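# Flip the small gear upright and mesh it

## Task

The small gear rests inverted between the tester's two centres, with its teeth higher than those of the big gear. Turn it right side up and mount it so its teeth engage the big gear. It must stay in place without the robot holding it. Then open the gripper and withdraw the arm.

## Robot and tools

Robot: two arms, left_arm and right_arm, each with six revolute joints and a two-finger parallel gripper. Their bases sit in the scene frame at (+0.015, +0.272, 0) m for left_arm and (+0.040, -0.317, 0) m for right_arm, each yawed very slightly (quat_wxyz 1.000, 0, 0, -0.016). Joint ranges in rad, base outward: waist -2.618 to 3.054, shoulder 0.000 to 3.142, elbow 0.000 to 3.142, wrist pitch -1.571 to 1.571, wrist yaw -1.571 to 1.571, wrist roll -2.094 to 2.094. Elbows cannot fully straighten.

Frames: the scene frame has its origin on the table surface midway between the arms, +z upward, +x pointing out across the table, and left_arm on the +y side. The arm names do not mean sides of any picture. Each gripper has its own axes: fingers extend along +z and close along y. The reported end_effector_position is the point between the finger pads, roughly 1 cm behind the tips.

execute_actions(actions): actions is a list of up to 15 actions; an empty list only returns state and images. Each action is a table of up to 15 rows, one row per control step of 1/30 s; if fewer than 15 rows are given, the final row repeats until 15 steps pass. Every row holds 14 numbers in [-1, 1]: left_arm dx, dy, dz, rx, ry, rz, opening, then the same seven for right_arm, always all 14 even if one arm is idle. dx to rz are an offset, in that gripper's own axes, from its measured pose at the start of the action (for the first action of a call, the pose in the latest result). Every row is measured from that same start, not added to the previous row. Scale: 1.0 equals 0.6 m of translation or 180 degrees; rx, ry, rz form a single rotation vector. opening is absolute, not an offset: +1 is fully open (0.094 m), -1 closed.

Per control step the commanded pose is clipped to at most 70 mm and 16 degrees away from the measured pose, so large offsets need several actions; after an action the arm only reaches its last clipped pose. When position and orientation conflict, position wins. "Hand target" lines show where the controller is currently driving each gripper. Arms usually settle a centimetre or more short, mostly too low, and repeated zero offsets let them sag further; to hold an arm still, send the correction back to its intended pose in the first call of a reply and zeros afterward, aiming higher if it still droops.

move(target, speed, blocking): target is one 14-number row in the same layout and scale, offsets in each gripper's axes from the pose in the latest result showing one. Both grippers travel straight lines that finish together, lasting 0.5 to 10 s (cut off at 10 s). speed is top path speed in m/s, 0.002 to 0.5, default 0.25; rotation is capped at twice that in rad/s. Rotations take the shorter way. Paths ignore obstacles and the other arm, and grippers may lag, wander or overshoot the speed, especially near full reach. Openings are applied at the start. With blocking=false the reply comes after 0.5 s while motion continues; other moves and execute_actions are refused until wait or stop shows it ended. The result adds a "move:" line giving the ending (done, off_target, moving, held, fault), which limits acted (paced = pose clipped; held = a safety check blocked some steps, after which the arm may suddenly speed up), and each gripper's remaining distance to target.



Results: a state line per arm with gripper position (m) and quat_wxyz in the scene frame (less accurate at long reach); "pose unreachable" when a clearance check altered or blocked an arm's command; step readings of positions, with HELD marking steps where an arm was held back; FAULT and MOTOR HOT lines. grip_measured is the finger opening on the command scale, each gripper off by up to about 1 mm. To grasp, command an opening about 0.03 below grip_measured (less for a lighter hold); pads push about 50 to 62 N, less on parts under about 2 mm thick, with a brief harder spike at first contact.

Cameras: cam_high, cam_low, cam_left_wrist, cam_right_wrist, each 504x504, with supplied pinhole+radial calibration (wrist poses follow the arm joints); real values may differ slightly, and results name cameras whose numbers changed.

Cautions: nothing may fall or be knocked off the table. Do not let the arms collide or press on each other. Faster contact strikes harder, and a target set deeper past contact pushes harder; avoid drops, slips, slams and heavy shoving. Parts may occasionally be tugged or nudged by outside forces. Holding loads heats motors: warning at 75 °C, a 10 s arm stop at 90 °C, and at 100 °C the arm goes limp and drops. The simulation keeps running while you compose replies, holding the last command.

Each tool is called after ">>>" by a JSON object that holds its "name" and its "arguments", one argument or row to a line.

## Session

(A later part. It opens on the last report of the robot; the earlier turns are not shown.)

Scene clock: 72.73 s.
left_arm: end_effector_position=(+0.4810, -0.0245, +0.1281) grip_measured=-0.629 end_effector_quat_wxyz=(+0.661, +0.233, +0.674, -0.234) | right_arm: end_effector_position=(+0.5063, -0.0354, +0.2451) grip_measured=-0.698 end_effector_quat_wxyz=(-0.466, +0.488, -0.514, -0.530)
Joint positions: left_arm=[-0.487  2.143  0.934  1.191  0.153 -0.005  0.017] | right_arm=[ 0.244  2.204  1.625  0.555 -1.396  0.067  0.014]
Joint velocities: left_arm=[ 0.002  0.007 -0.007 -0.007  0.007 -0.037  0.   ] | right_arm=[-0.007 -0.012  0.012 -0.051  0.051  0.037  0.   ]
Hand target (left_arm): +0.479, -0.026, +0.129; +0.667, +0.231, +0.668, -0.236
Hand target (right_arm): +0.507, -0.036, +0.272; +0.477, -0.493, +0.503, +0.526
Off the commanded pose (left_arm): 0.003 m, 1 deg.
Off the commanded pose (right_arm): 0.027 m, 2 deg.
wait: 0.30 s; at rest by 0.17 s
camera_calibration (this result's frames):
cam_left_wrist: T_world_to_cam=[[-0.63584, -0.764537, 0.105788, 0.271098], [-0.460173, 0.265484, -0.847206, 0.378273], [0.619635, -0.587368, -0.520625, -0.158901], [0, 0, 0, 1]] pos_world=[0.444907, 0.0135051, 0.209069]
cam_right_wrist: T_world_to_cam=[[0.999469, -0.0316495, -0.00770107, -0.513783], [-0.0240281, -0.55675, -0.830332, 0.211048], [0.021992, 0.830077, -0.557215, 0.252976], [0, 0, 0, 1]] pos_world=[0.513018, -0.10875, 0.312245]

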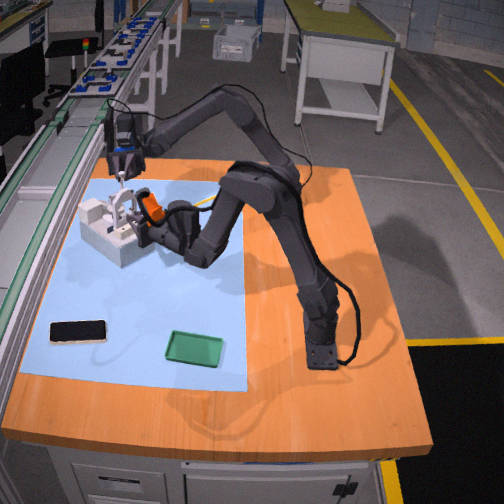

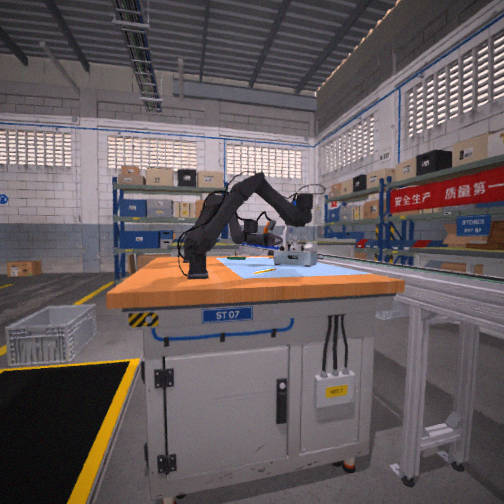

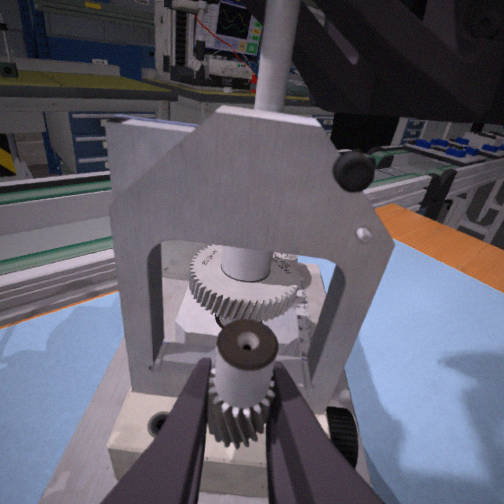

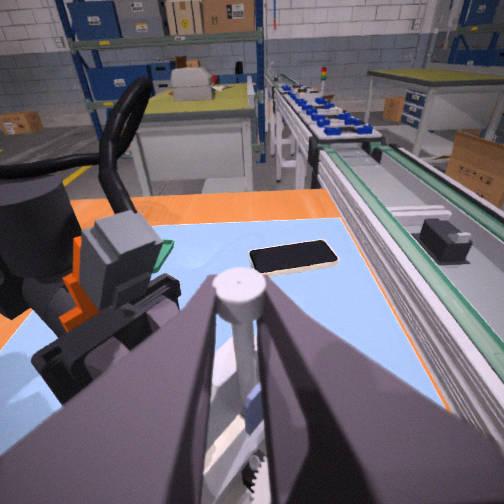

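>>> {"name": "execute_actions", "arguments": {
  "actions": [
    [[-0.002,0,0,0,-0.006,0,-0.64,-0.045,0,0,0,-0.005,-0.01,-0.8],[-0.002,0,0,0,-0.006,0,-0.63,-0.045,0,0,0,-0.005,-0.01,-0.8],[-0.002,0,0,0,-0.006,0,-0.625,-0.045,0,0,0,-0.005,-0.01,-0.8],[-0.002,0,0,0,-0.006,0,-0.62,-0.045,0,0,0,-0.005,-0.01,-0.8],[-0.002,0,0,0,-0.006,0,-0.615,-0.045,0,0,0,-0.005,-0.01,-0.8],[-0.002,0,0,0,-0.006,0,-0.61,-0.045,0,0,0,-0.005,-0.01,-0.8],[-0.002,0,0,0,-0.006,0,-0.60,-0.045,0,0,0,-0.005,-0.01,-0.8],[-0.002,0,0,0,-0.006,0,-0.59,-0.045,0,0,0,-0.005,-0.01,-0.8]]
  ]
}}

Scene clock: 73.67 s.
left_arm: end_effector_position=(+0.4810, -0.0245, +0.1281) grip_measured=-0.592 end_effector_quat_wxyz=(+0.661, +0.233, +0.674, -0.234) | right_arm: end_effector_position=(+0.5063, -0.0354, +0.2451) grip_measured=-0.698 end_effector_quat_wxyz=(-0.466, +0.488, -0.514, -0.530)
Joint positions: left_arm=[-0.487  2.143  0.934  1.191  0.153 -0.005  0.019] | right_arm=[ 0.244  2.204  1.625  0.555 -1.396  0.067  0.014]
Joint velocities: left_arm=[-0.007  0.017 -0.012 -0.051 -0.051  0.007  0.   ] | right_arm=[-0.007 -0.002  0.012  0.007 -0.022  0.007  0.001]
Hand target (left_arm): +0.481, -0.024, +0.129; +0.667, +0.231, +0.668, -0.236
Hand target (right_arm): +0.507, -0.036, +0.272; +0.477, -0.493, +0.503, +0.526
Off the commanded pose (left_arm): 0.001 m, 1 deg.
Off the commanded pose (right_arm): 0.027 m, 2 deg.
Step readings (end_effector_position):
0: left_arm (+0.4810, -0.0245, +0.1281) | right_arm (+0.5063, -0.0354, +0.2451)
1: left_arm (+0.4810, -0.0245, +0.1281) | right_arm (+0.5063, -0.0354, +0.2451)
2: left_arm (+0.4810, -0.0245, +0.1281) | right_arm (+0.5063, -0.0354, +0.2451)
4: left_arm (+0.4810, -0.0245, +0.1281) | right_arm (+0.5063, -0.0354, +0.2451)
8: left_arm (+0.4810, -0.0245, +0.1281) | right_arm (+0.5063, -0.0354, +0.2451)
15: end_effector_position above
camera_calibration (this result's frames):
cam_left_wrist: T_world_to_cam=[[-0.63584, -0.764537, 0.105788, 0.271098], [-0.460173, 0.265484, -0.847206, 0.378273], [0.619635, -0.587368, -0.520625, -0.158901], [0, 0, 0, 1]] pos_world=[0.444907, 0.0135051, 0.209069]
cam_right_wrist: T_world_to_cam=[[0.999469, -0.0316495, -0.00770107, -0.513783], [-0.0240281, -0.55675, -0.830332, 0.211048], [0.021992, 0.830077, -0.557215, 0.252976], [0, 0, 0, 1]] pos_world=[0.513018, -0.10875, 0.312245]

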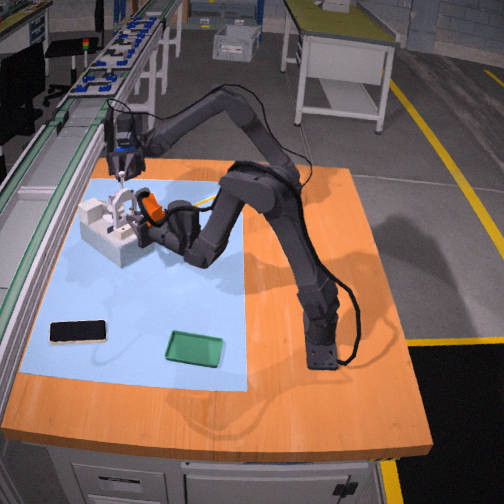

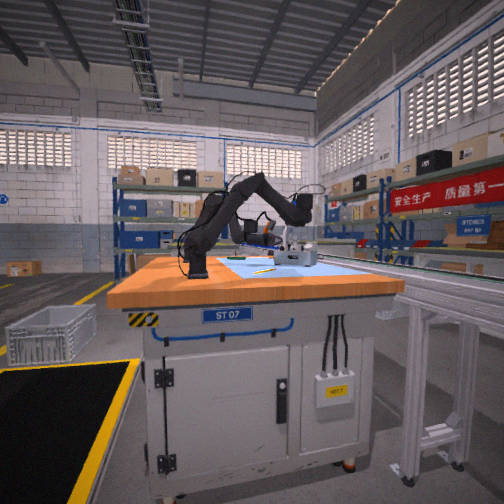

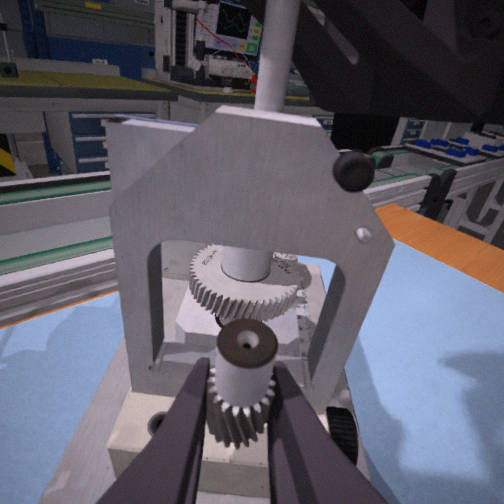

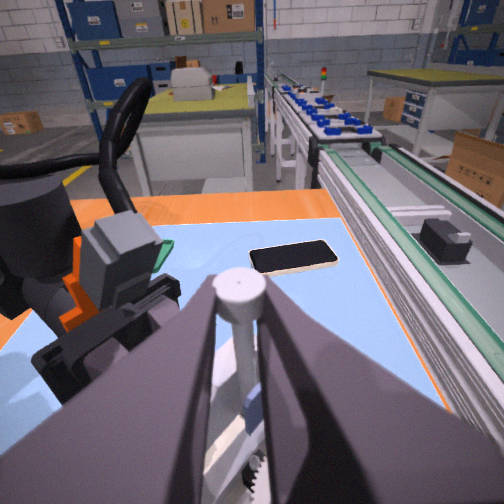

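>>> {"name": "zoom_image", "arguments": {
  "camera": "cam_left_wrist",
  "region": [100, 220, 380, 500]
}}

Region (100, 220, 380, 500) of cam_left_wrist's 504x504 image, scaled by 1.800, with more detail than that image has.

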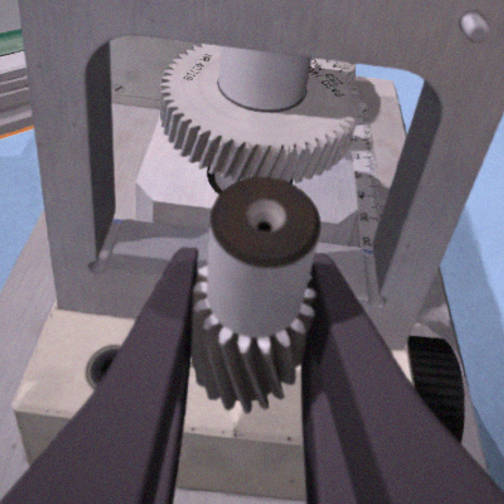

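>>> {"name": "execute_actions", "arguments": {
  "actions": [
    [[-0.002,0,0,0,-0.006,0,-0.61,-0.045,0,0,0,-0.005,-0.01,-0.8],[-0.002,0,0,0,-0.006,0,-0.63,-0.045,0,0,0,-0.005,-0.01,-0.8],[-0.002,0,0,0,-0.006,0,-0.66,-0.045,0,0,0,-0.005,-0.01,-0.8],[-0.002,0,0,0,-0.006,0,-0.7,-0.045,0,0,0,-0.005,-0.01,-0.8],[-0.002,0,0,0,-0.006,0,-0.78,-0.045,0,0,0,-0.005,-0.01,-0.8],[-0.002,0,0,0,-0.006,0,-0.78,-0.045,0,0,0,-0.005,-0.01,-0.8],[-0.002,0,0,0,-0.006,0,-0.78,-0.045,0,0,0,-0.005,-0.01,-0.8],[-0.03,-0.004,0,0,-0.008,0,-0.78,-0.045,0,0,0,-0.005,-0.01,-0.8],[-0.038,-0.004,0,0,-0.008,0,-0.78,-0.045,0,0,0,-0.005,-0.01,-0.8],[-0.044,-0.004,0,0,-0.008,0,-0.78,-0.045,0,0,0,-0.005,-0.01,-0.8]]
  ]
}}

>>> {"name": "wait", "arguments": {
  "seconds": 0.4
}}

Scene clock: 75.27 s.
left_arm: end_effector_position=(+0.4803, -0.0241, +0.1412) grip_measured=-0.629 end_effector_quat_wxyz=(+0.662, +0.232, +0.673, -0.234) | right_arm: end_effector_position=(+0.5063, -0.0354, +0.2451) grip_measured=-0.698 end_effector_quat_wxyz=(-0.466, +0.488, -0.514, -0.530)
Joint positions: left_arm=[-0.487  2.102  0.934  1.155  0.153 -0.005  0.017] | right_arm=[ 0.244  2.204  1.625  0.555 -1.396  0.067  0.014]
Joint velocities: left_arm=[ 0.007 -0.09   0.002 -0.051 -0.007  0.037 -0.   ] | right_arm=[-0.002  0.012 -0.007 -0.051 -0.051 -0.037  0.001]
Hand target (left_arm): +0.480, -0.026, +0.155; +0.669, +0.230, +0.666, -0.237
Hand target (right_arm): +0.507, -0.036, +0.272; +0.477, -0.493, +0.503, +0.526
Off the commanded pose (left_arm): 0.013 m, 1 deg.
Off the commanded pose (right_arm): 0.027 m, 2 deg.
Step readings (end_effector_position):
0: left_arm (+0.4810, -0.0245, +0.1281) | right_arm (+0.5063, -0.0354, +0.2451)
1: left_arm (+0.4810, -0.0245, +0.1281) | right_arm (+0.5063, -0.0354, +0.2451)
2: left_arm (+0.4810, -0.0245, +0.1281) | right_arm (+0.5063, -0.0354, +0.2451)
4: left_arm (+0.4810, -0.0245, +0.1281) | right_arm (+0.5063, -0.0354, +0.2451)
8: left_arm (+0.4810, -0.0244, +0.1281) | right_arm (+0.5063, -0.0354, +0.2451)
15: end_effector_position above
camera_calibration (this result's frames):
cam_left_wrist: T_world_to_cam=[[-0.6363, -0.764229, 0.105245, 0.269869], [-0.456443, 0.262978, -0.850001, 0.387558], [0.621919, -0.588894, -0.51616, -0.153133], [0, 0, 0, 1]] pos_world=[0.443852, 0.0141433, 0.221982]
cam_right_wrist: T_world_to_cam=[[0.999469, -0.0316495, -0.00770107, -0.513783], [-0.0240281, -0.55675, -0.830332, 0.211048], [0.021992, 0.830077, -0.557215, 0.252976], [0, 0, 0, 1]] pos_world=[0.513018, -0.10875, 0.312245]

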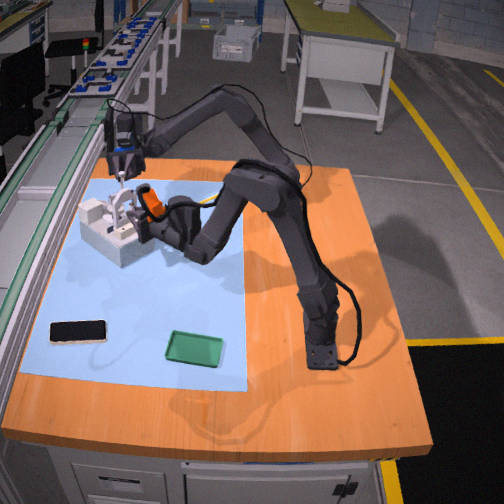

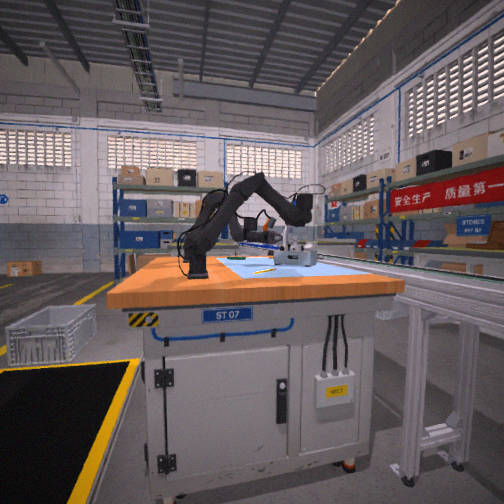

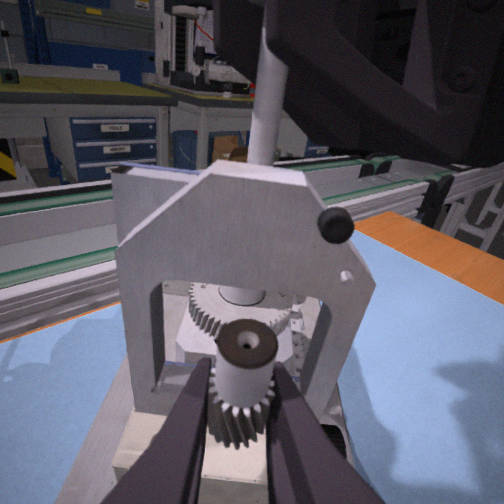

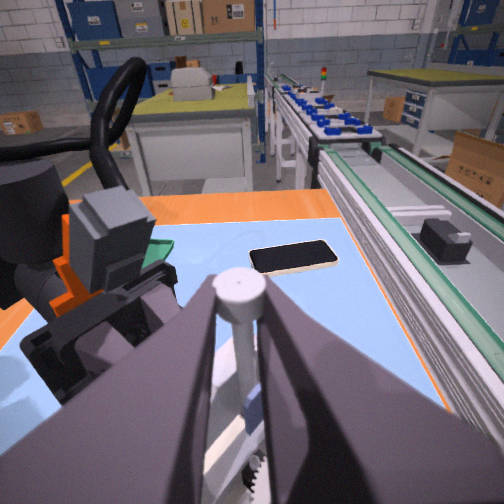

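Scene clock: 75.67 s.
left_arm: end_effector_position=(+0.4802, -0.0240, +0.1394) grip_measured=-0.629 end_effector_quat_wxyz=(+0.659, +0.233, +0.676, -0.234) | right_arm: end_effector_position=(+0.5063, -0.0354, +0.2451) grip_measured=-0.698 end_effector_quat_wxyz=(-0.466, +0.488, -0.514, -0.530)
Joint positions: left_arm=[-0.487  2.1    0.934  1.143  0.153 -0.005  0.017] | right_arm=[ 0.244  2.204  1.625  0.555 -1.396  0.067  0.014]
Joint velocities: left_arm=[-0.017  0.002 -0.007  0.007 -0.037 -0.022 -0.   ] | right_arm=[ 0.012  0.002  0.002 -0.022 -0.051 -0.066  0.001]
Hand target (left_arm): +0.480, -0.026, +0.155; +0.669, +0.230, +0.666, -0.237
Hand target (right_arm): +0.507, -0.036, +0.272; +0.477, -0.493, +0.503, +0.526
Off the commanded pose (left_arm): 0.015 m, 2 deg.
Off the commanded pose (right_arm): 0.027 m, 2 deg.
wait: 0.40 s; at rest by 0.33 s
camera_calibration (this result's frames):
cam_left_wrist: T_world_to_cam=[[-0.635386, -0.764752, 0.106955, 0.26935], [-0.463738, 0.267151, -0.844735, 0.388848], [0.617439, -0.586332, -0.524389, -0.15061], [0, 0, 0, 1]] pos_world=[0.444458, 0.0137968, 0.220687]
cam_right_wrist: T_world_to_cam=[[0.999469, -0.0316495, -0.00770107, -0.513783], [-0.0240281, -0.55675, -0.830332, 0.211048], [0.021992, 0.830077, -0.557215, 0.252976], [0, 0, 0, 1]] pos_world=[0.513018, -0.10875, 0.312245]

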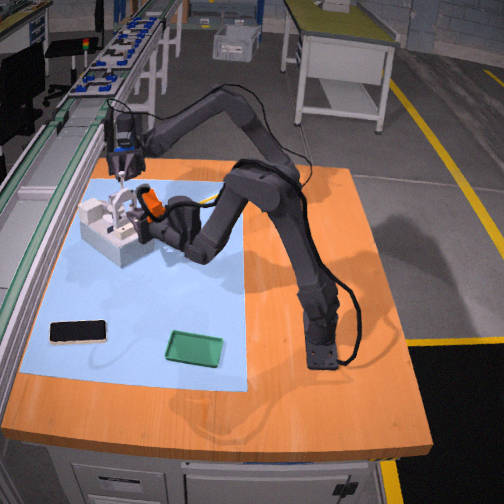

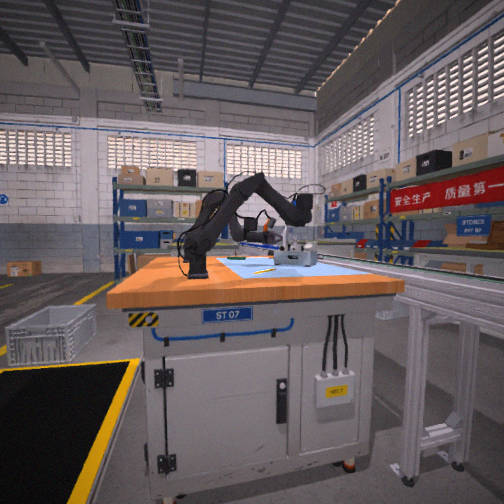

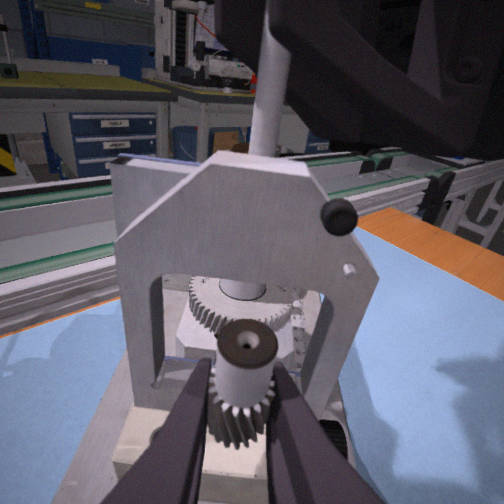

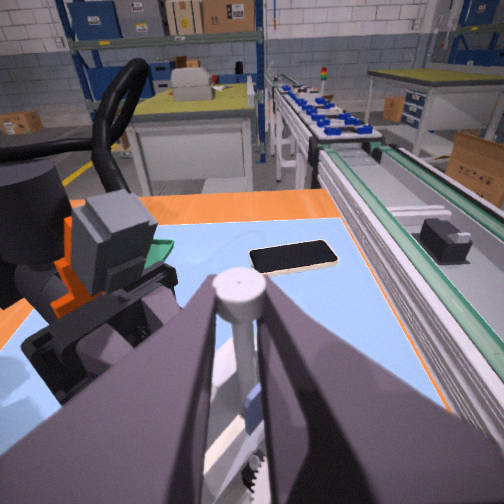

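>>> {"name": "execute_actions", "arguments": {
  "actions": [
    [[-0.009,-0.008,0.012,0,-0.008,0,-0.78,-0.045,0,0,0,-0.005,-0.01,-0.8],[-0.009,-0.009,0.016,0,-0.008,0,-0.78,-0.045,0,0,0,-0.005,-0.01,-0.8],[-0.009,-0.010,0.02,0,-0.008,0,-0.78,-0.045,0,0,0,-0.005,-0.01,-0.8],[-0.010,-0.010,0.022,0,-0.008,0,-0.78,-0.045,0,0,0,-0.005,-0.01,-0.8]]
  ]
}}

Scene clock: 76.33 s.
left_arm: end_effector_position=(+0.4828, -0.0300, +0.1324) grip_measured=-0.629 end_effector_quat_wxyz=(+0.656, +0.233, +0.679, -0.232) | right_arm: end_effector_position=(+0.5063, -0.0354, +0.2451) grip_measured=-0.698 end_effector_quat_wxyz=(-0.466, +0.488, -0.514, -0.530)
Joint positions: left_arm=[-0.498  2.128  0.957  1.138  0.141 -0.005  0.017] | right_arm=[ 0.244  2.204  1.625  0.555 -1.396  0.067  0.014]
Joint velocities: left_arm=[ 0.002 -0.007  0.012 -0.007 -0.007 -0.007 -0.   ] | right_arm=[-0.002  0.002 -0.007 -0.022  0.037 -0.007 -0.   ]
Hand target (left_arm): +0.486, -0.037, +0.145; +0.667, +0.230, +0.668, -0.236
Hand target (right_arm): +0.507, -0.036, +0.272; +0.477, -0.493, +0.503, +0.526
Off the commanded pose (left_arm): 0.015 m, 2 deg.
Off the commanded pose (right_arm): 0.027 m, 2 deg.
Step readings (end_effector_position):
0: left_arm (+0.4802, -0.0240, +0.1393) | right_arm (+0.5063, -0.0354, +0.2451)
1: left_arm (+0.4802, -0.0240, +0.1386) | right_arm (+0.5063, -0.0354, +0.2451)
2: left_arm (+0.4805, -0.0243, +0.1380) | right_arm (+0.5063, -0.0354, +0.2451)
4: left_arm (+0.4819, -0.0262, +0.1354) | right_arm (+0.5063, -0.0354, +0.2451)
8: left_arm (+0.4823, -0.0300, +0.1318) | right_arm (+0.5063, -0.0354, +0.2451)
15: end_effector_position above
camera_calibration (this result's frames):
cam_left_wrist: T_world_to_cam=[[-0.633353, -0.766263, 0.10819, 0.265956], [-0.47095, 0.270719, -0.839593, 0.388653], [0.614061, -0.582711, -0.532333, -0.15665], [0, 0, 0, 1]] pos_world=[0.447673, 0.00729461, 0.214146]
cam_right_wrist: T_world_to_cam=[[0.999469, -0.0316495, -0.00770107, -0.513783], [-0.0240281, -0.55675, -0.830332, 0.211048], [0.021992, 0.830077, -0.557215, 0.252976], [0, 0, 0, 1]] pos_world=[0.513018, -0.10875, 0.312245]

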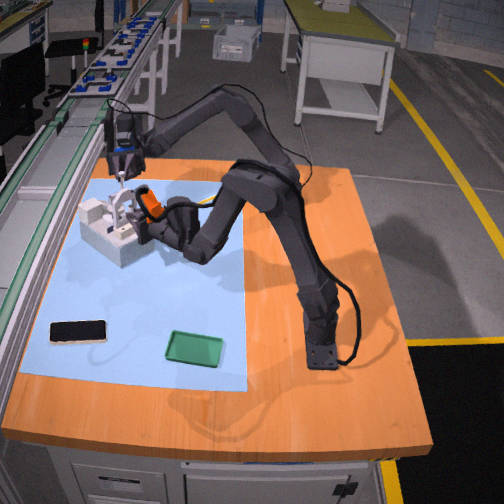

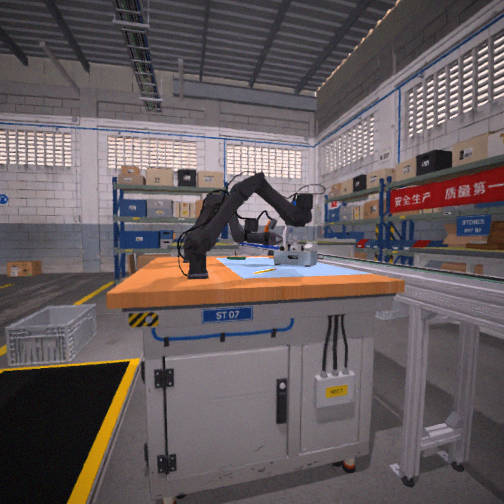

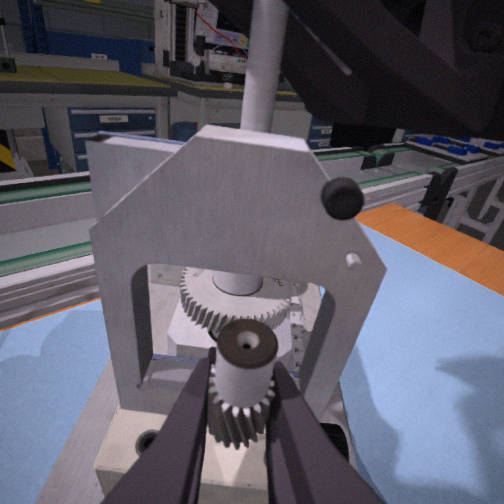

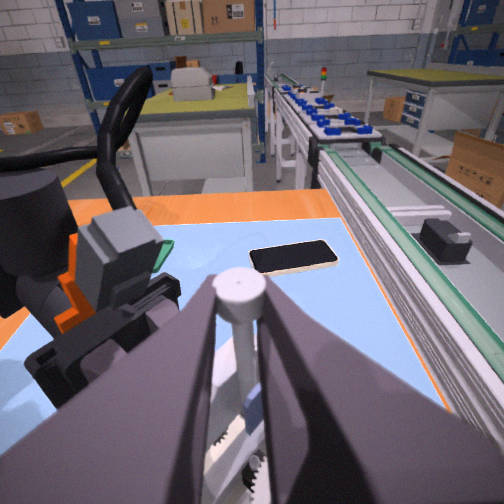

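>>> {"name": "execute_actions", "arguments": {
  "actions": [
    [[-0.032,-0.003,0.009,0,-0.023,0,-0.78,-0.045,0,0,0,-0.005,-0.01,-0.8]]
  ]
}}

Scene clock: 77.00 s.
left_arm: end_effector_position=(+0.4830, -0.0300, +0.1372) grip_measured=-0.629 end_effector_quat_wxyz=(+0.662, +0.230, +0.674, -0.236) | right_arm: end_effector_position=(+0.5063, -0.0354, +0.2451) grip_measured=-0.698 end_effector_quat_wxyz=(-0.466, +0.488, -0.514, -0.530)
Joint positions: left_arm=[-0.498  2.128  0.957  1.158  0.14  -0.012  0.017] | right_arm=[ 0.244  2.204  1.625  0.555 -1.396  0.067  0.014]
Joint velocities: left_arm=[ 0.002 -0.012 -0.007  0.066  0.051 -0.007 -0.001] | right_arm=[ 0.002 -0.012 -0.002 -0.066 -0.022  0.022 -0.   ]
Hand target (left_arm): +0.486, -0.034, +0.152; +0.680, +0.224, +0.656, -0.241
Hand target (right_arm): +0.507, -0.036, +0.272; +0.477, -0.493, +0.503, +0.526
Off the commanded pose (left_arm): 0.016 m, 3 deg.
Off the commanded pose (right_arm): 0.027 m, 2 deg.
Step readings (end_effector_position):
0: left_arm (+0.4829, -0.0299, +0.1324) | right_arm (+0.5063, -0.0354, +0.2451)
1: left_arm (+0.4829, -0.0299, +0.1328) | right_arm (+0.5063, -0.0354, +0.2451)
2: left_arm (+0.4829, -0.0299, +0.1335) | right_arm (+0.5063, -0.0354, +0.2451)
4: left_arm (+0.4830, -0.0300, +0.1350) | right_arm (+0.5063, -0.0354, +0.2451)
8: left_arm (+0.4830, -0.0300, +0.1365) | right_arm (+0.5063, -0.0354, +0.2451)
15: end_effector_position above
camera_calibration (this result's frames):
cam_left_wrist: T_world_to_cam=[[-0.634059, -0.765201, 0.111521, 0.265505], [-0.460415, 0.257705, -0.849474, 0.388633], [0.621279, -0.589963, -0.51571, -0.160162], [0, 0, 0, 1]] pos_world=[0.446784, 0.00852259, 0.217927]
cam_right_wrist: T_world_to_cam=[[0.999469, -0.0316495, -0.00770107, -0.513783], [-0.0240281, -0.55675, -0.830332, 0.211048], [0.021992, 0.830077, -0.557215, 0.252976], [0, 0, 0, 1]] pos_world=[0.513018, -0.10875, 0.312245]

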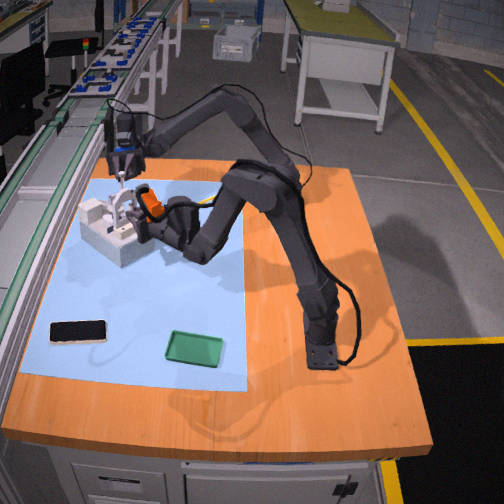

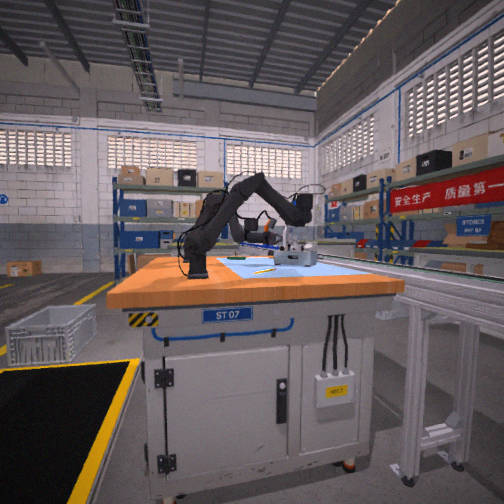

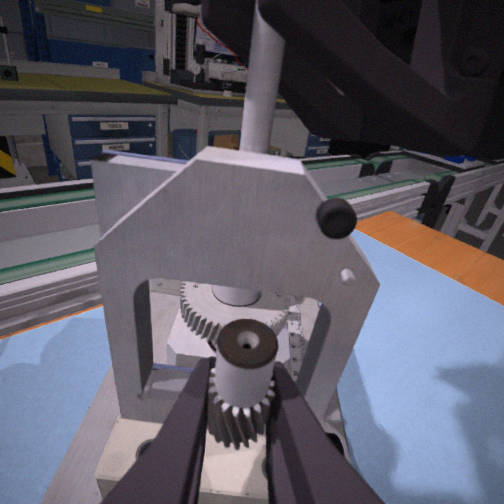

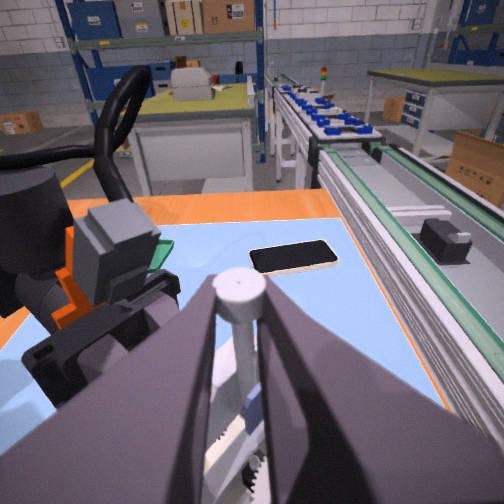

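>>> {"name": "execute_actions", "arguments": {
  "actions": [
    [[-0.016,0,0.012,0,-0.009,0.004,-0.78,-0.045,0,0,0,-0.005,-0.01,-0.8],[-0.015,0,0.015,0,-0.009,0.004,-0.78,-0.045,0,0,0,-0.005,-0.01,-0.8],[-0.015,0,0.018,0,-0.009,0.004,-0.78,-0.045,0,0,0,-0.005,-0.01,-0.8],[-0.015,0,0.021,0,-0.009,0.004,-0.78,-0.045,0,0,0,-0.005,-0.01,-0.8],[-0.015,0,0.024,0,-0.009,0.004,-0.78,-0.045,0,0,0,-0.005,-0.01,-0.8],[-0.015,0,0.027,0,-0.009,0.004,-0.78,-0.045,0,0,0,-0.005,-0.01,-0.8]]
  ]
}}

Scene clock: 77.80 s.
left_arm: end_effector_position=(+0.4911, -0.0348, +0.1356) grip_measured=-0.629 end_effector_quat_wxyz=(+0.663, +0.230, +0.673, -0.235) | right_arm: end_effector_position=(+0.5063, -0.0354, +0.2451) grip_measured=-0.698 end_effector_quat_wxyz=(-0.466, +0.488, -0.514, -0.530)
Joint positions: left_arm=[-0.498  2.157  1.001  1.144  0.14  -0.009  0.017] | right_arm=[ 0.244  2.204  1.625  0.555 -1.396  0.067  0.014]
Joint velocities: left_arm=[-0.017 -0.017  0.002 -0.095 -0.022  0.007 -0.   ] | right_arm=[-0.017 -0.002  0.002 -0.022 -0.095  0.007 -0.   ]
Hand target (left_arm): +0.495, -0.040, +0.146; +0.673, +0.230, +0.663, -0.235
Hand target (right_arm): +0.507, -0.036, +0.272; +0.477, -0.493, +0.503, +0.526
Off the commanded pose (left_arm): 0.013 m, 2 deg.
Off the commanded pose (right_arm): 0.027 m, 2 deg.
Step readings (end_effector_position):
0: left_arm (+0.4830, -0.0300, +0.1373) | right_arm (+0.5063, -0.0354, +0.2451)
1: left_arm (+0.4830, -0.0300, +0.1373) | right_arm (+0.5063, -0.0354, +0.2451)
2: left_arm (+0.4832, -0.0301, +0.1372) | right_arm (+0.5063, -0.0354, +0.2451)
4: left_arm (+0.4852, -0.0313, +0.1370) | right_arm (+0.5063, -0.0354, +0.2451)
8: left_arm (+0.4903, -0.0343, +0.1363) | right_arm (+0.5063, -0.0354, +0.2451)
15: end_effector_position above
camera_calibration (this result's frames):
cam_left_wrist: T_world_to_cam=[[-0.634346, -0.765317, 0.109064, 0.267659], [-0.45836, 0.258749, -0.850267, 0.391391], [0.622504, -0.589354, -0.514928, -0.169542], [0, 0, 0, 1]] pos_world=[0.454728, 0.00365138, 0.216293]
cam_right_wrist: T_world_to_cam=[[0.999469, -0.0316495, -0.00770107, -0.513783], [-0.0240281, -0.55675, -0.830332, 0.211048], [0.021992, 0.830077, -0.557215, 0.252976], [0, 0, 0, 1]] pos_world=[0.513018, -0.10875, 0.312245]

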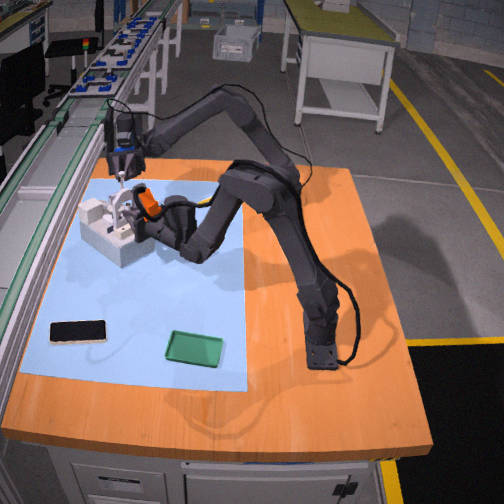

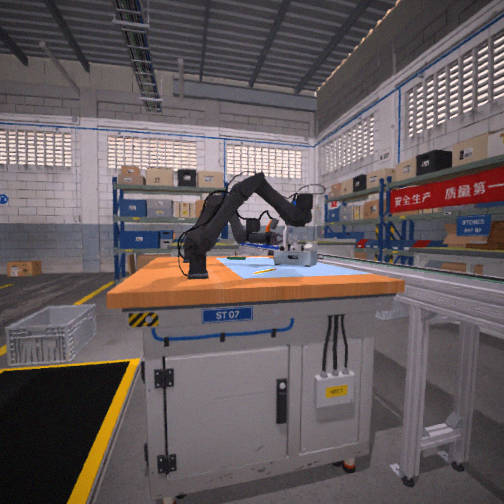

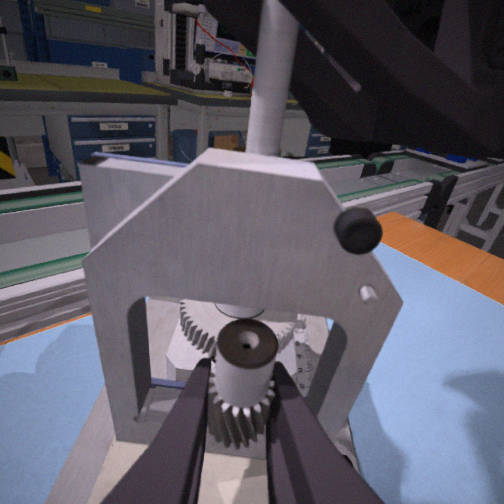

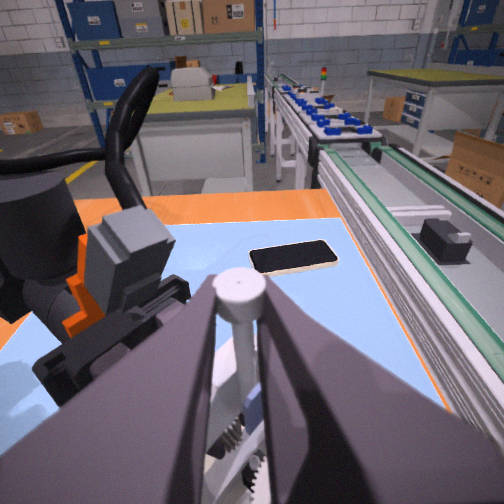

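Entering fine. Continue, slightly higher.

>>> {"name": "execute_actions", "arguments": {
  "actions": [
    [[-0.021,-0.002,0.012,0,-0.009,0.003,-0.78,-0.045,0,0,0,-0.005,-0.01,-0.8],[-0.021,-0.002,0.015,0,-0.009,0.003,-0.78,-0.045,0,0,0,-0.005,-0.01,-0.8],[-0.021,-0.002,0.018,0,-0.009,0.003,-0.78,-0.045,0,0,0,-0.005,-0.01,-0.8],[-0.021,-0.003,0.021,0,-0.009,0.003,-0.78,-0.045,0,0,0,-0.005,-0.01,-0.8],[-0.021,-0.003,0.024,0,-0.009,0.003,-0.78,-0.045,0,0,0,-0.005,-0.01,-0.8],[-0.021,-0.003,0.026,0,-0.009,0.003,-0.78,-0.045,0,0,0,-0.005,-0.01,-0.8]]
  ]
}}

Scene clock: 78.57 s.
left_arm: end_effector_position=(+0.4991, -0.0390, +0.1385) grip_measured=-0.629 end_effector_quat_wxyz=(+0.664, +0.229, +0.672, -0.234) | right_arm: end_effector_position=(+0.5063, -0.0354, +0.2451) grip_measured=-0.698 end_effector_quat_wxyz=(-0.466, +0.488, -0.514, -0.530)
Joint positions: left_arm=[-0.498  2.173  1.044  1.12   0.138 -0.009  0.017] | right_arm=[ 0.244  2.204  1.625  0.555 -1.396  0.067  0.014]
Joint velocities: left_arm=[ 0.002  0.012  0.007 -0.007  0.022  0.022  0.001] | right_arm=[-0.012  0.007  0.017  0.007 -0.022  0.051 -0.001]
Hand target (left_arm): +0.502, -0.046, +0.148; +0.673, +0.230, +0.662, -0.235
Hand target (right_arm): +0.507, -0.036, +0.272; +0.477, -0.493, +0.503, +0.526
Off the commanded pose (left_arm): 0.012 m, 1 deg.
Off the commanded pose (right_arm): 0.027 m, 2 deg.
Step readings (end_effector_position):
0: left_arm (+0.4911, -0.0348, +0.1354) | right_arm (+0.5063, -0.0354, +0.2451)
1: left_arm (+0.4911, -0.0348, +0.1353) | right_arm (+0.5063, -0.0354, +0.2451)
2: left_arm (+0.4913, -0.0349, +0.1353) | right_arm (+0.5063, -0.0354, +0.2451)
4: left_arm (+0.4929, -0.0358, +0.1358) | right_arm (+0.5063, -0.0354, +0.2451)
8: left_arm (+0.4981, -0.0385, +0.1394) | right_arm (+0.5063, -0.0354, +0.2451)
15: end_effector_position above
camera_calibration (this result's frames):
cam_left_wrist: T_world_to_cam=[[-0.633272, -0.766348, 0.10806, 0.268678], [-0.45584, 0.256504, -0.8523, 0.397506], [0.625441, -0.588996, -0.511769, -0.177403], [0, 0, 0, 1]] pos_world=[0.4623, -0.000551167, 0.218971]
cam_right_wrist: T_world_to_cam=[[0.999469, -0.0316495, -0.00770107, -0.513783], [-0.0240281, -0.55675, -0.830332, 0.211048], [0.021992, 0.830077, -0.557215, 0.252976], [0, 0, 0, 1]] pos_world=[0.513018, -0.10875, 0.312245]

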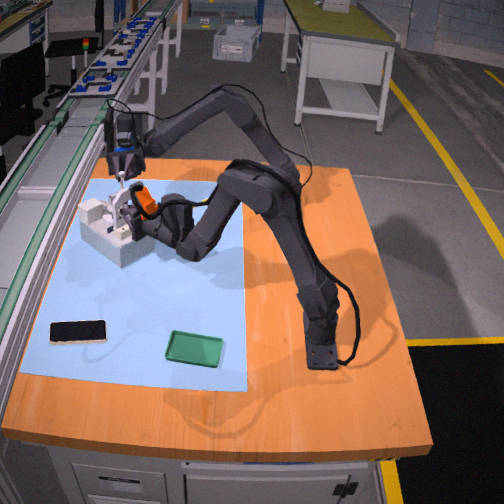

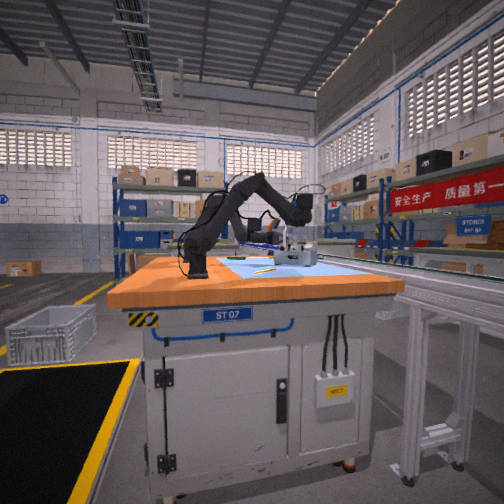

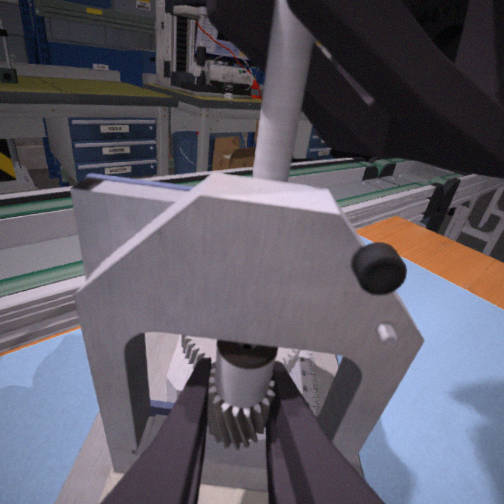

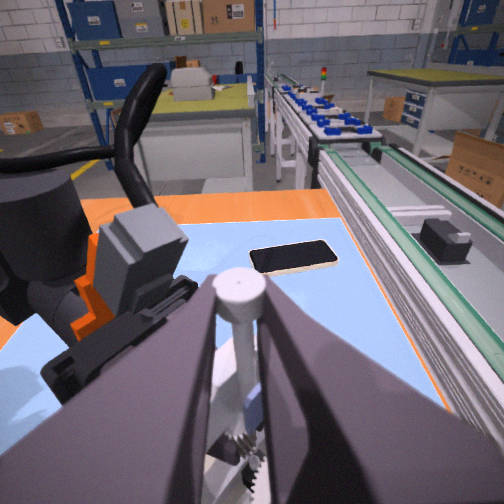

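>>> {"name": "execute_actions", "arguments": {
  "actions": [
    [[-0.017,-0.004,0.012,0,-0.008,0.002,-0.78,-0.045,0,0,0,-0.005,-0.01,-0.8],[-0.017,-0.004,0.015,0,-0.008,0.002,-0.78,-0.045,0,0,0,-0.005,-0.01,-0.8],[-0.017,-0.004,0.018,0,-0.008,0.002,-0.78,-0.045,0,0,0,-0.005,-0.01,-0.8],[-0.017,-0.004,0.021,0,-0.008,0.002,-0.78,-0.045,0,0,0,-0.005,-0.01,-0.8]]
  ]
}}

>>> {"name": "zoom_image", "arguments": {
  "camera": "cam_right_wrist",
  "region": [170, 360, 314, 504]
}}

Scene clock: 79.53 s.
left_arm: end_effector_position=(+0.5042, -0.0415, +0.1382) grip_measured=-0.629 end_effector_quat_wxyz=(+0.664, +0.229, +0.673, -0.233) | right_arm: end_effector_position=(+0.5063, -0.0354, +0.2451) grip_measured=-0.698 end_effector_quat_wxyz=(-0.466, +0.488, -0.514, -0.530)
Joint positions: left_arm=[-0.498  2.186  1.072  1.105  0.135 -0.009  0.017] | right_arm=[ 0.244  2.204  1.625  0.555 -1.396  0.067  0.014]
Joint velocities: left_arm=[-0.007 -0.017  0.002 -0.051 -0.11  -0.095 -0.002] | right_arm=[-0.007 -0.012  0.007 -0.037  0.007  0.022 -0.001]
Hand target (left_arm): +0.507, -0.048, +0.149; +0.673, +0.228, +0.663, -0.235
Hand target (right_arm): +0.507, -0.036, +0.272; +0.477, -0.493, +0.503, +0.526
Off the commanded pose (left_arm): 0.013 m, 2 deg.
Off the commanded pose (right_arm): 0.027 m, 2 deg.
Step readings (end_effector_position):
0: left_arm (+0.4991, -0.0390, +0.1374) | right_arm (+0.5063, -0.0354, +0.2451)
1: left_arm (+0.4991, -0.0390, +0.1374) | right_arm (+0.5063, -0.0354, +0.2451)
2: left_arm (+0.4991, -0.0390, +0.1372) | right_arm (+0.5063, -0.0354, +0.2451)
4: left_arm (+0.5005, -0.0397, +0.1376) | right_arm (+0.5063, -0.0354, +0.2451)
8: left_arm (+0.5040, -0.0414, +0.1387) | right_arm (+0.5063, -0.0354, +0.2451)
15: end_effector_position above
camera_calibration (this result's frames):
cam_left_wrist: T_world_to_cam=[[-0.631047, -0.768143, 0.108336, 0.268846], [-0.457916, 0.256124, -0.851301, 0.401097], [0.626174, -0.586819, -0.513371, -0.182326], [0, 0, 0, 1]] pos_world=[0.467491, -0.00321018, 0.218728]
cam_right_wrist: T_world_to_cam=[[0.999469, -0.0316495, -0.00770107, -0.513783], [-0.0240281, -0.55675, -0.830332, 0.211048], [0.021992, 0.830077, -0.557215, 0.252976], [0, 0, 0, 1]] pos_world=[0.513018, -0.10875, 0.312245]

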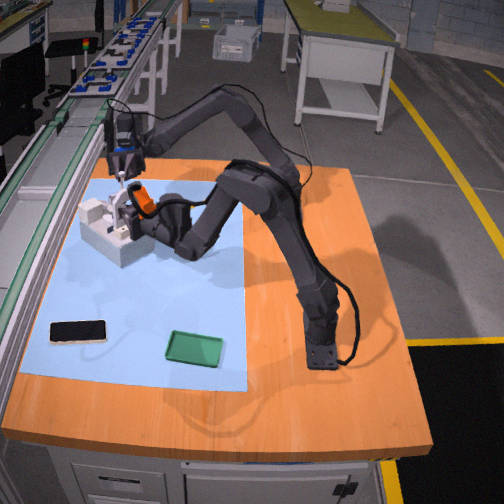

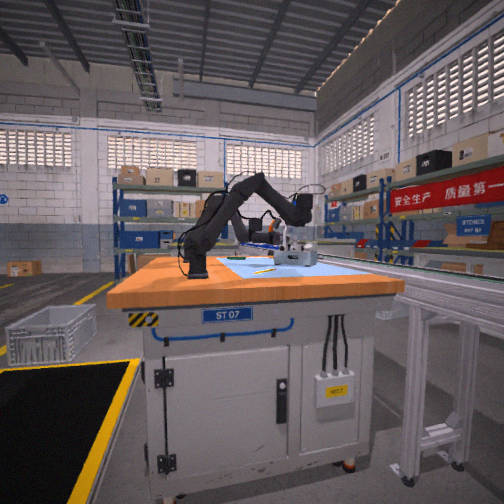

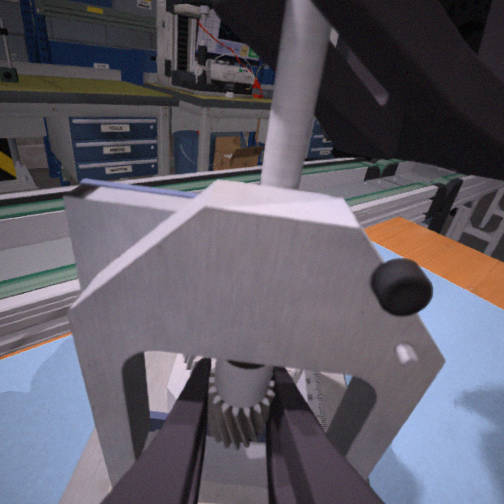

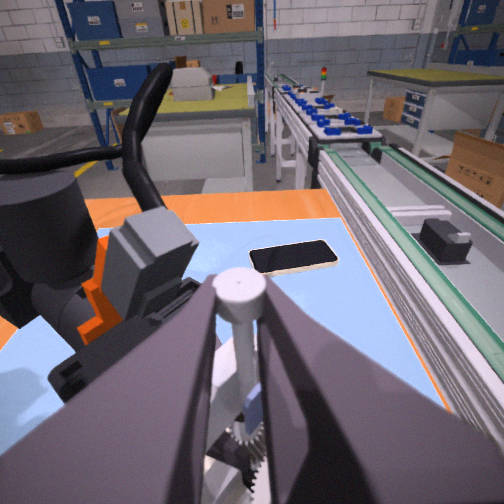

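Region (170, 360, 314, 504) of cam_right_wrist's 504x504 image, scaled by 3.500, with more detail than that image has.

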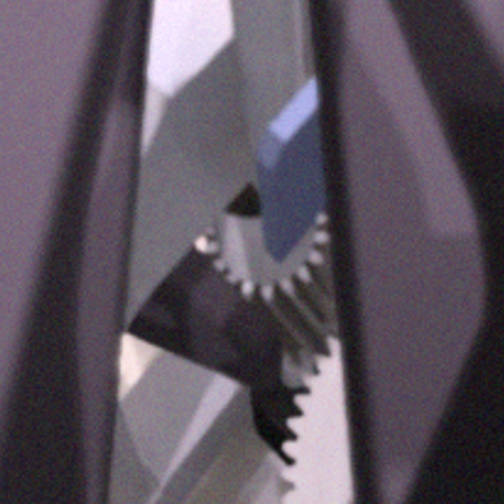

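>>> {"name": "execute_actions", "arguments": {
  "actions": [
    [[-0.018,-0.008,0.012,0.002,-0.009,0.002,-0.78,-0.045,0,0,0,-0.005,-0.01,-0.8],[-0.018,-0.009,0.015,0.002,-0.009,0.002,-0.78,-0.045,0,0,0,-0.005,-0.01,-0.8],[-0.018,-0.009,0.016,0.002,-0.009,0.002,-0.78,-0.045,0,0,0,-0.005,-0.01,-0.8]]
  ]
}}

>>> {"name": "zoom_image", "arguments": {
  "camera": "cam_right_wrist",
  "region": [170, 360, 314, 504]
}}

Scene clock: 80.40 s.
left_arm: end_effector_position=(+0.5060, -0.0415, +0.1366) grip_measured=-0.629 end_effector_quat_wxyz=(+0.663, +0.227, +0.675, -0.231) | right_arm: end_effector_position=(+0.5063, -0.0354, +0.2451) grip_measured=-0.698 end_effector_quat_wxyz=(-0.466, +0.488, -0.514, -0.530)
Joint positions: left_arm=[-0.498  2.192  1.078  1.101  0.128 -0.009  0.017] | right_arm=[ 0.244  2.204  1.625  0.555 -1.396  0.066  0.014]
Joint velocities: left_arm=[-0.012  0.017  0.051 -0.007 -0.007 -0.051 -0.   ] | right_arm=[ 0.002  0.002 -0.017  0.022  0.007 -0.007  0.001]
Hand target (left_arm): +0.508, -0.051, +0.149; +0.673, +0.229, +0.662, -0.237
Hand target (right_arm): +0.507, -0.036, +0.272; +0.478, -0.493, +0.503, +0.526
Off the commanded pose (left_arm): 0.016 m, 2 deg.
Off the commanded pose (right_arm): 0.027 m, 2 deg.
Step readings (end_effector_position):
0: left_arm (+0.5042, -0.0415, +0.1377) | right_arm (+0.5063, -0.0354, +0.2451)
1: left_arm (+0.5042, -0.0415, +0.1377) | right_arm (+0.5063, -0.0354, +0.2451)
2: left_arm (+0.5042, -0.0415, +0.1377) | right_arm (+0.5063, -0.0354, +0.2451)
4: left_arm (+0.5049, -0.0418, +0.1377) | right_arm (+0.5063, -0.0354, +0.2451)
8: left_arm (+0.5055, -0.0412, +0.1370) | right_arm (+0.5063, -0.0354, +0.2451)
15: end_effector_position above
camera_calibration (this result's frames):
cam_left_wrist: T_world_to_cam=[[-0.62544, -0.772653, 0.10877, 0.267062], [-0.462148, 0.254509, -0.849497, 0.402372], [0.628684, -0.581577, -0.51626, -0.184915], [0, 0, 0, 1]] pos_world=[0.46924, -0.00360349, 0.217301]
cam_right_wrist: T_world_to_cam=[[0.999472, -0.0316478, -0.00732056, -0.513878], [-0.0237107, -0.556738, -0.83035, 0.210892], [0.0222031, 0.830085, -0.557195, 0.252865], [0, 0, 0, 1]] pos_world=[0.512993, -0.108751, 0.312247]

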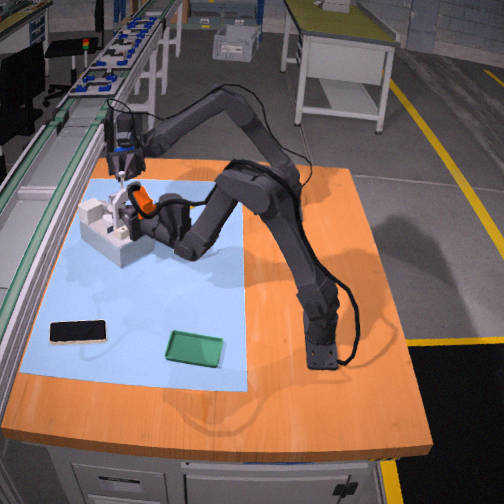

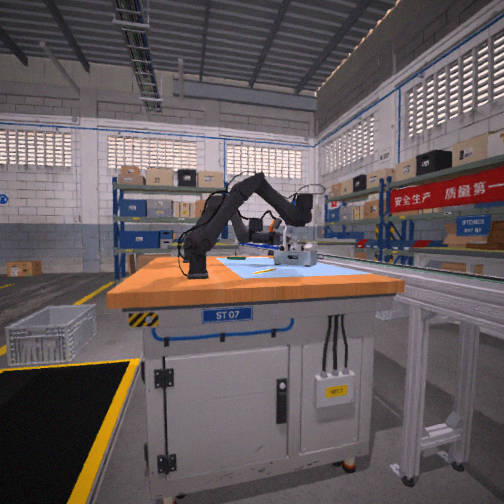

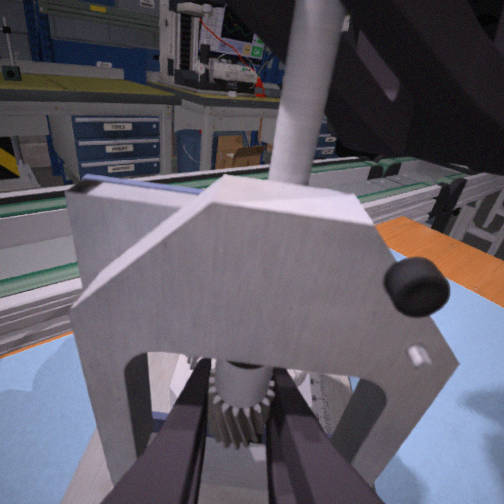

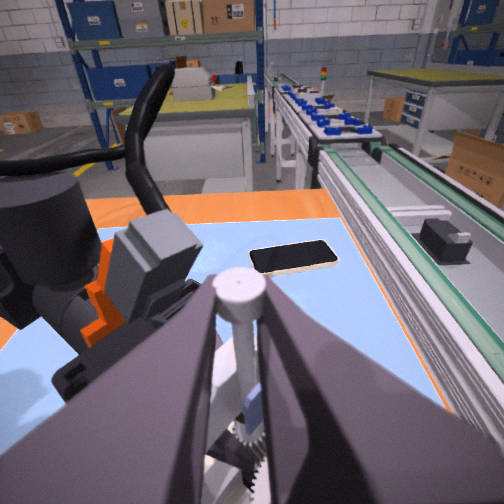

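Region (170, 360, 314, 504) of cam_right_wrist's 504x504 image, scaled by 3.500, with more detail than that image has.

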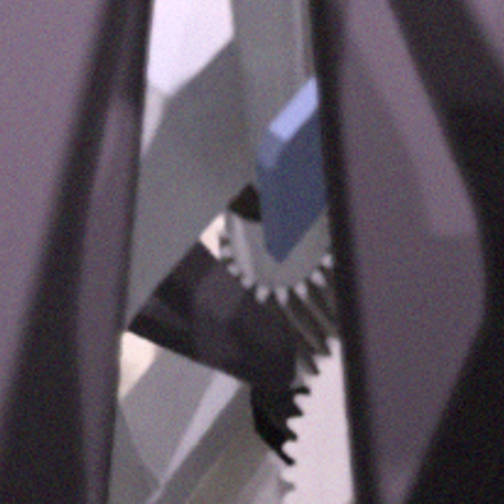

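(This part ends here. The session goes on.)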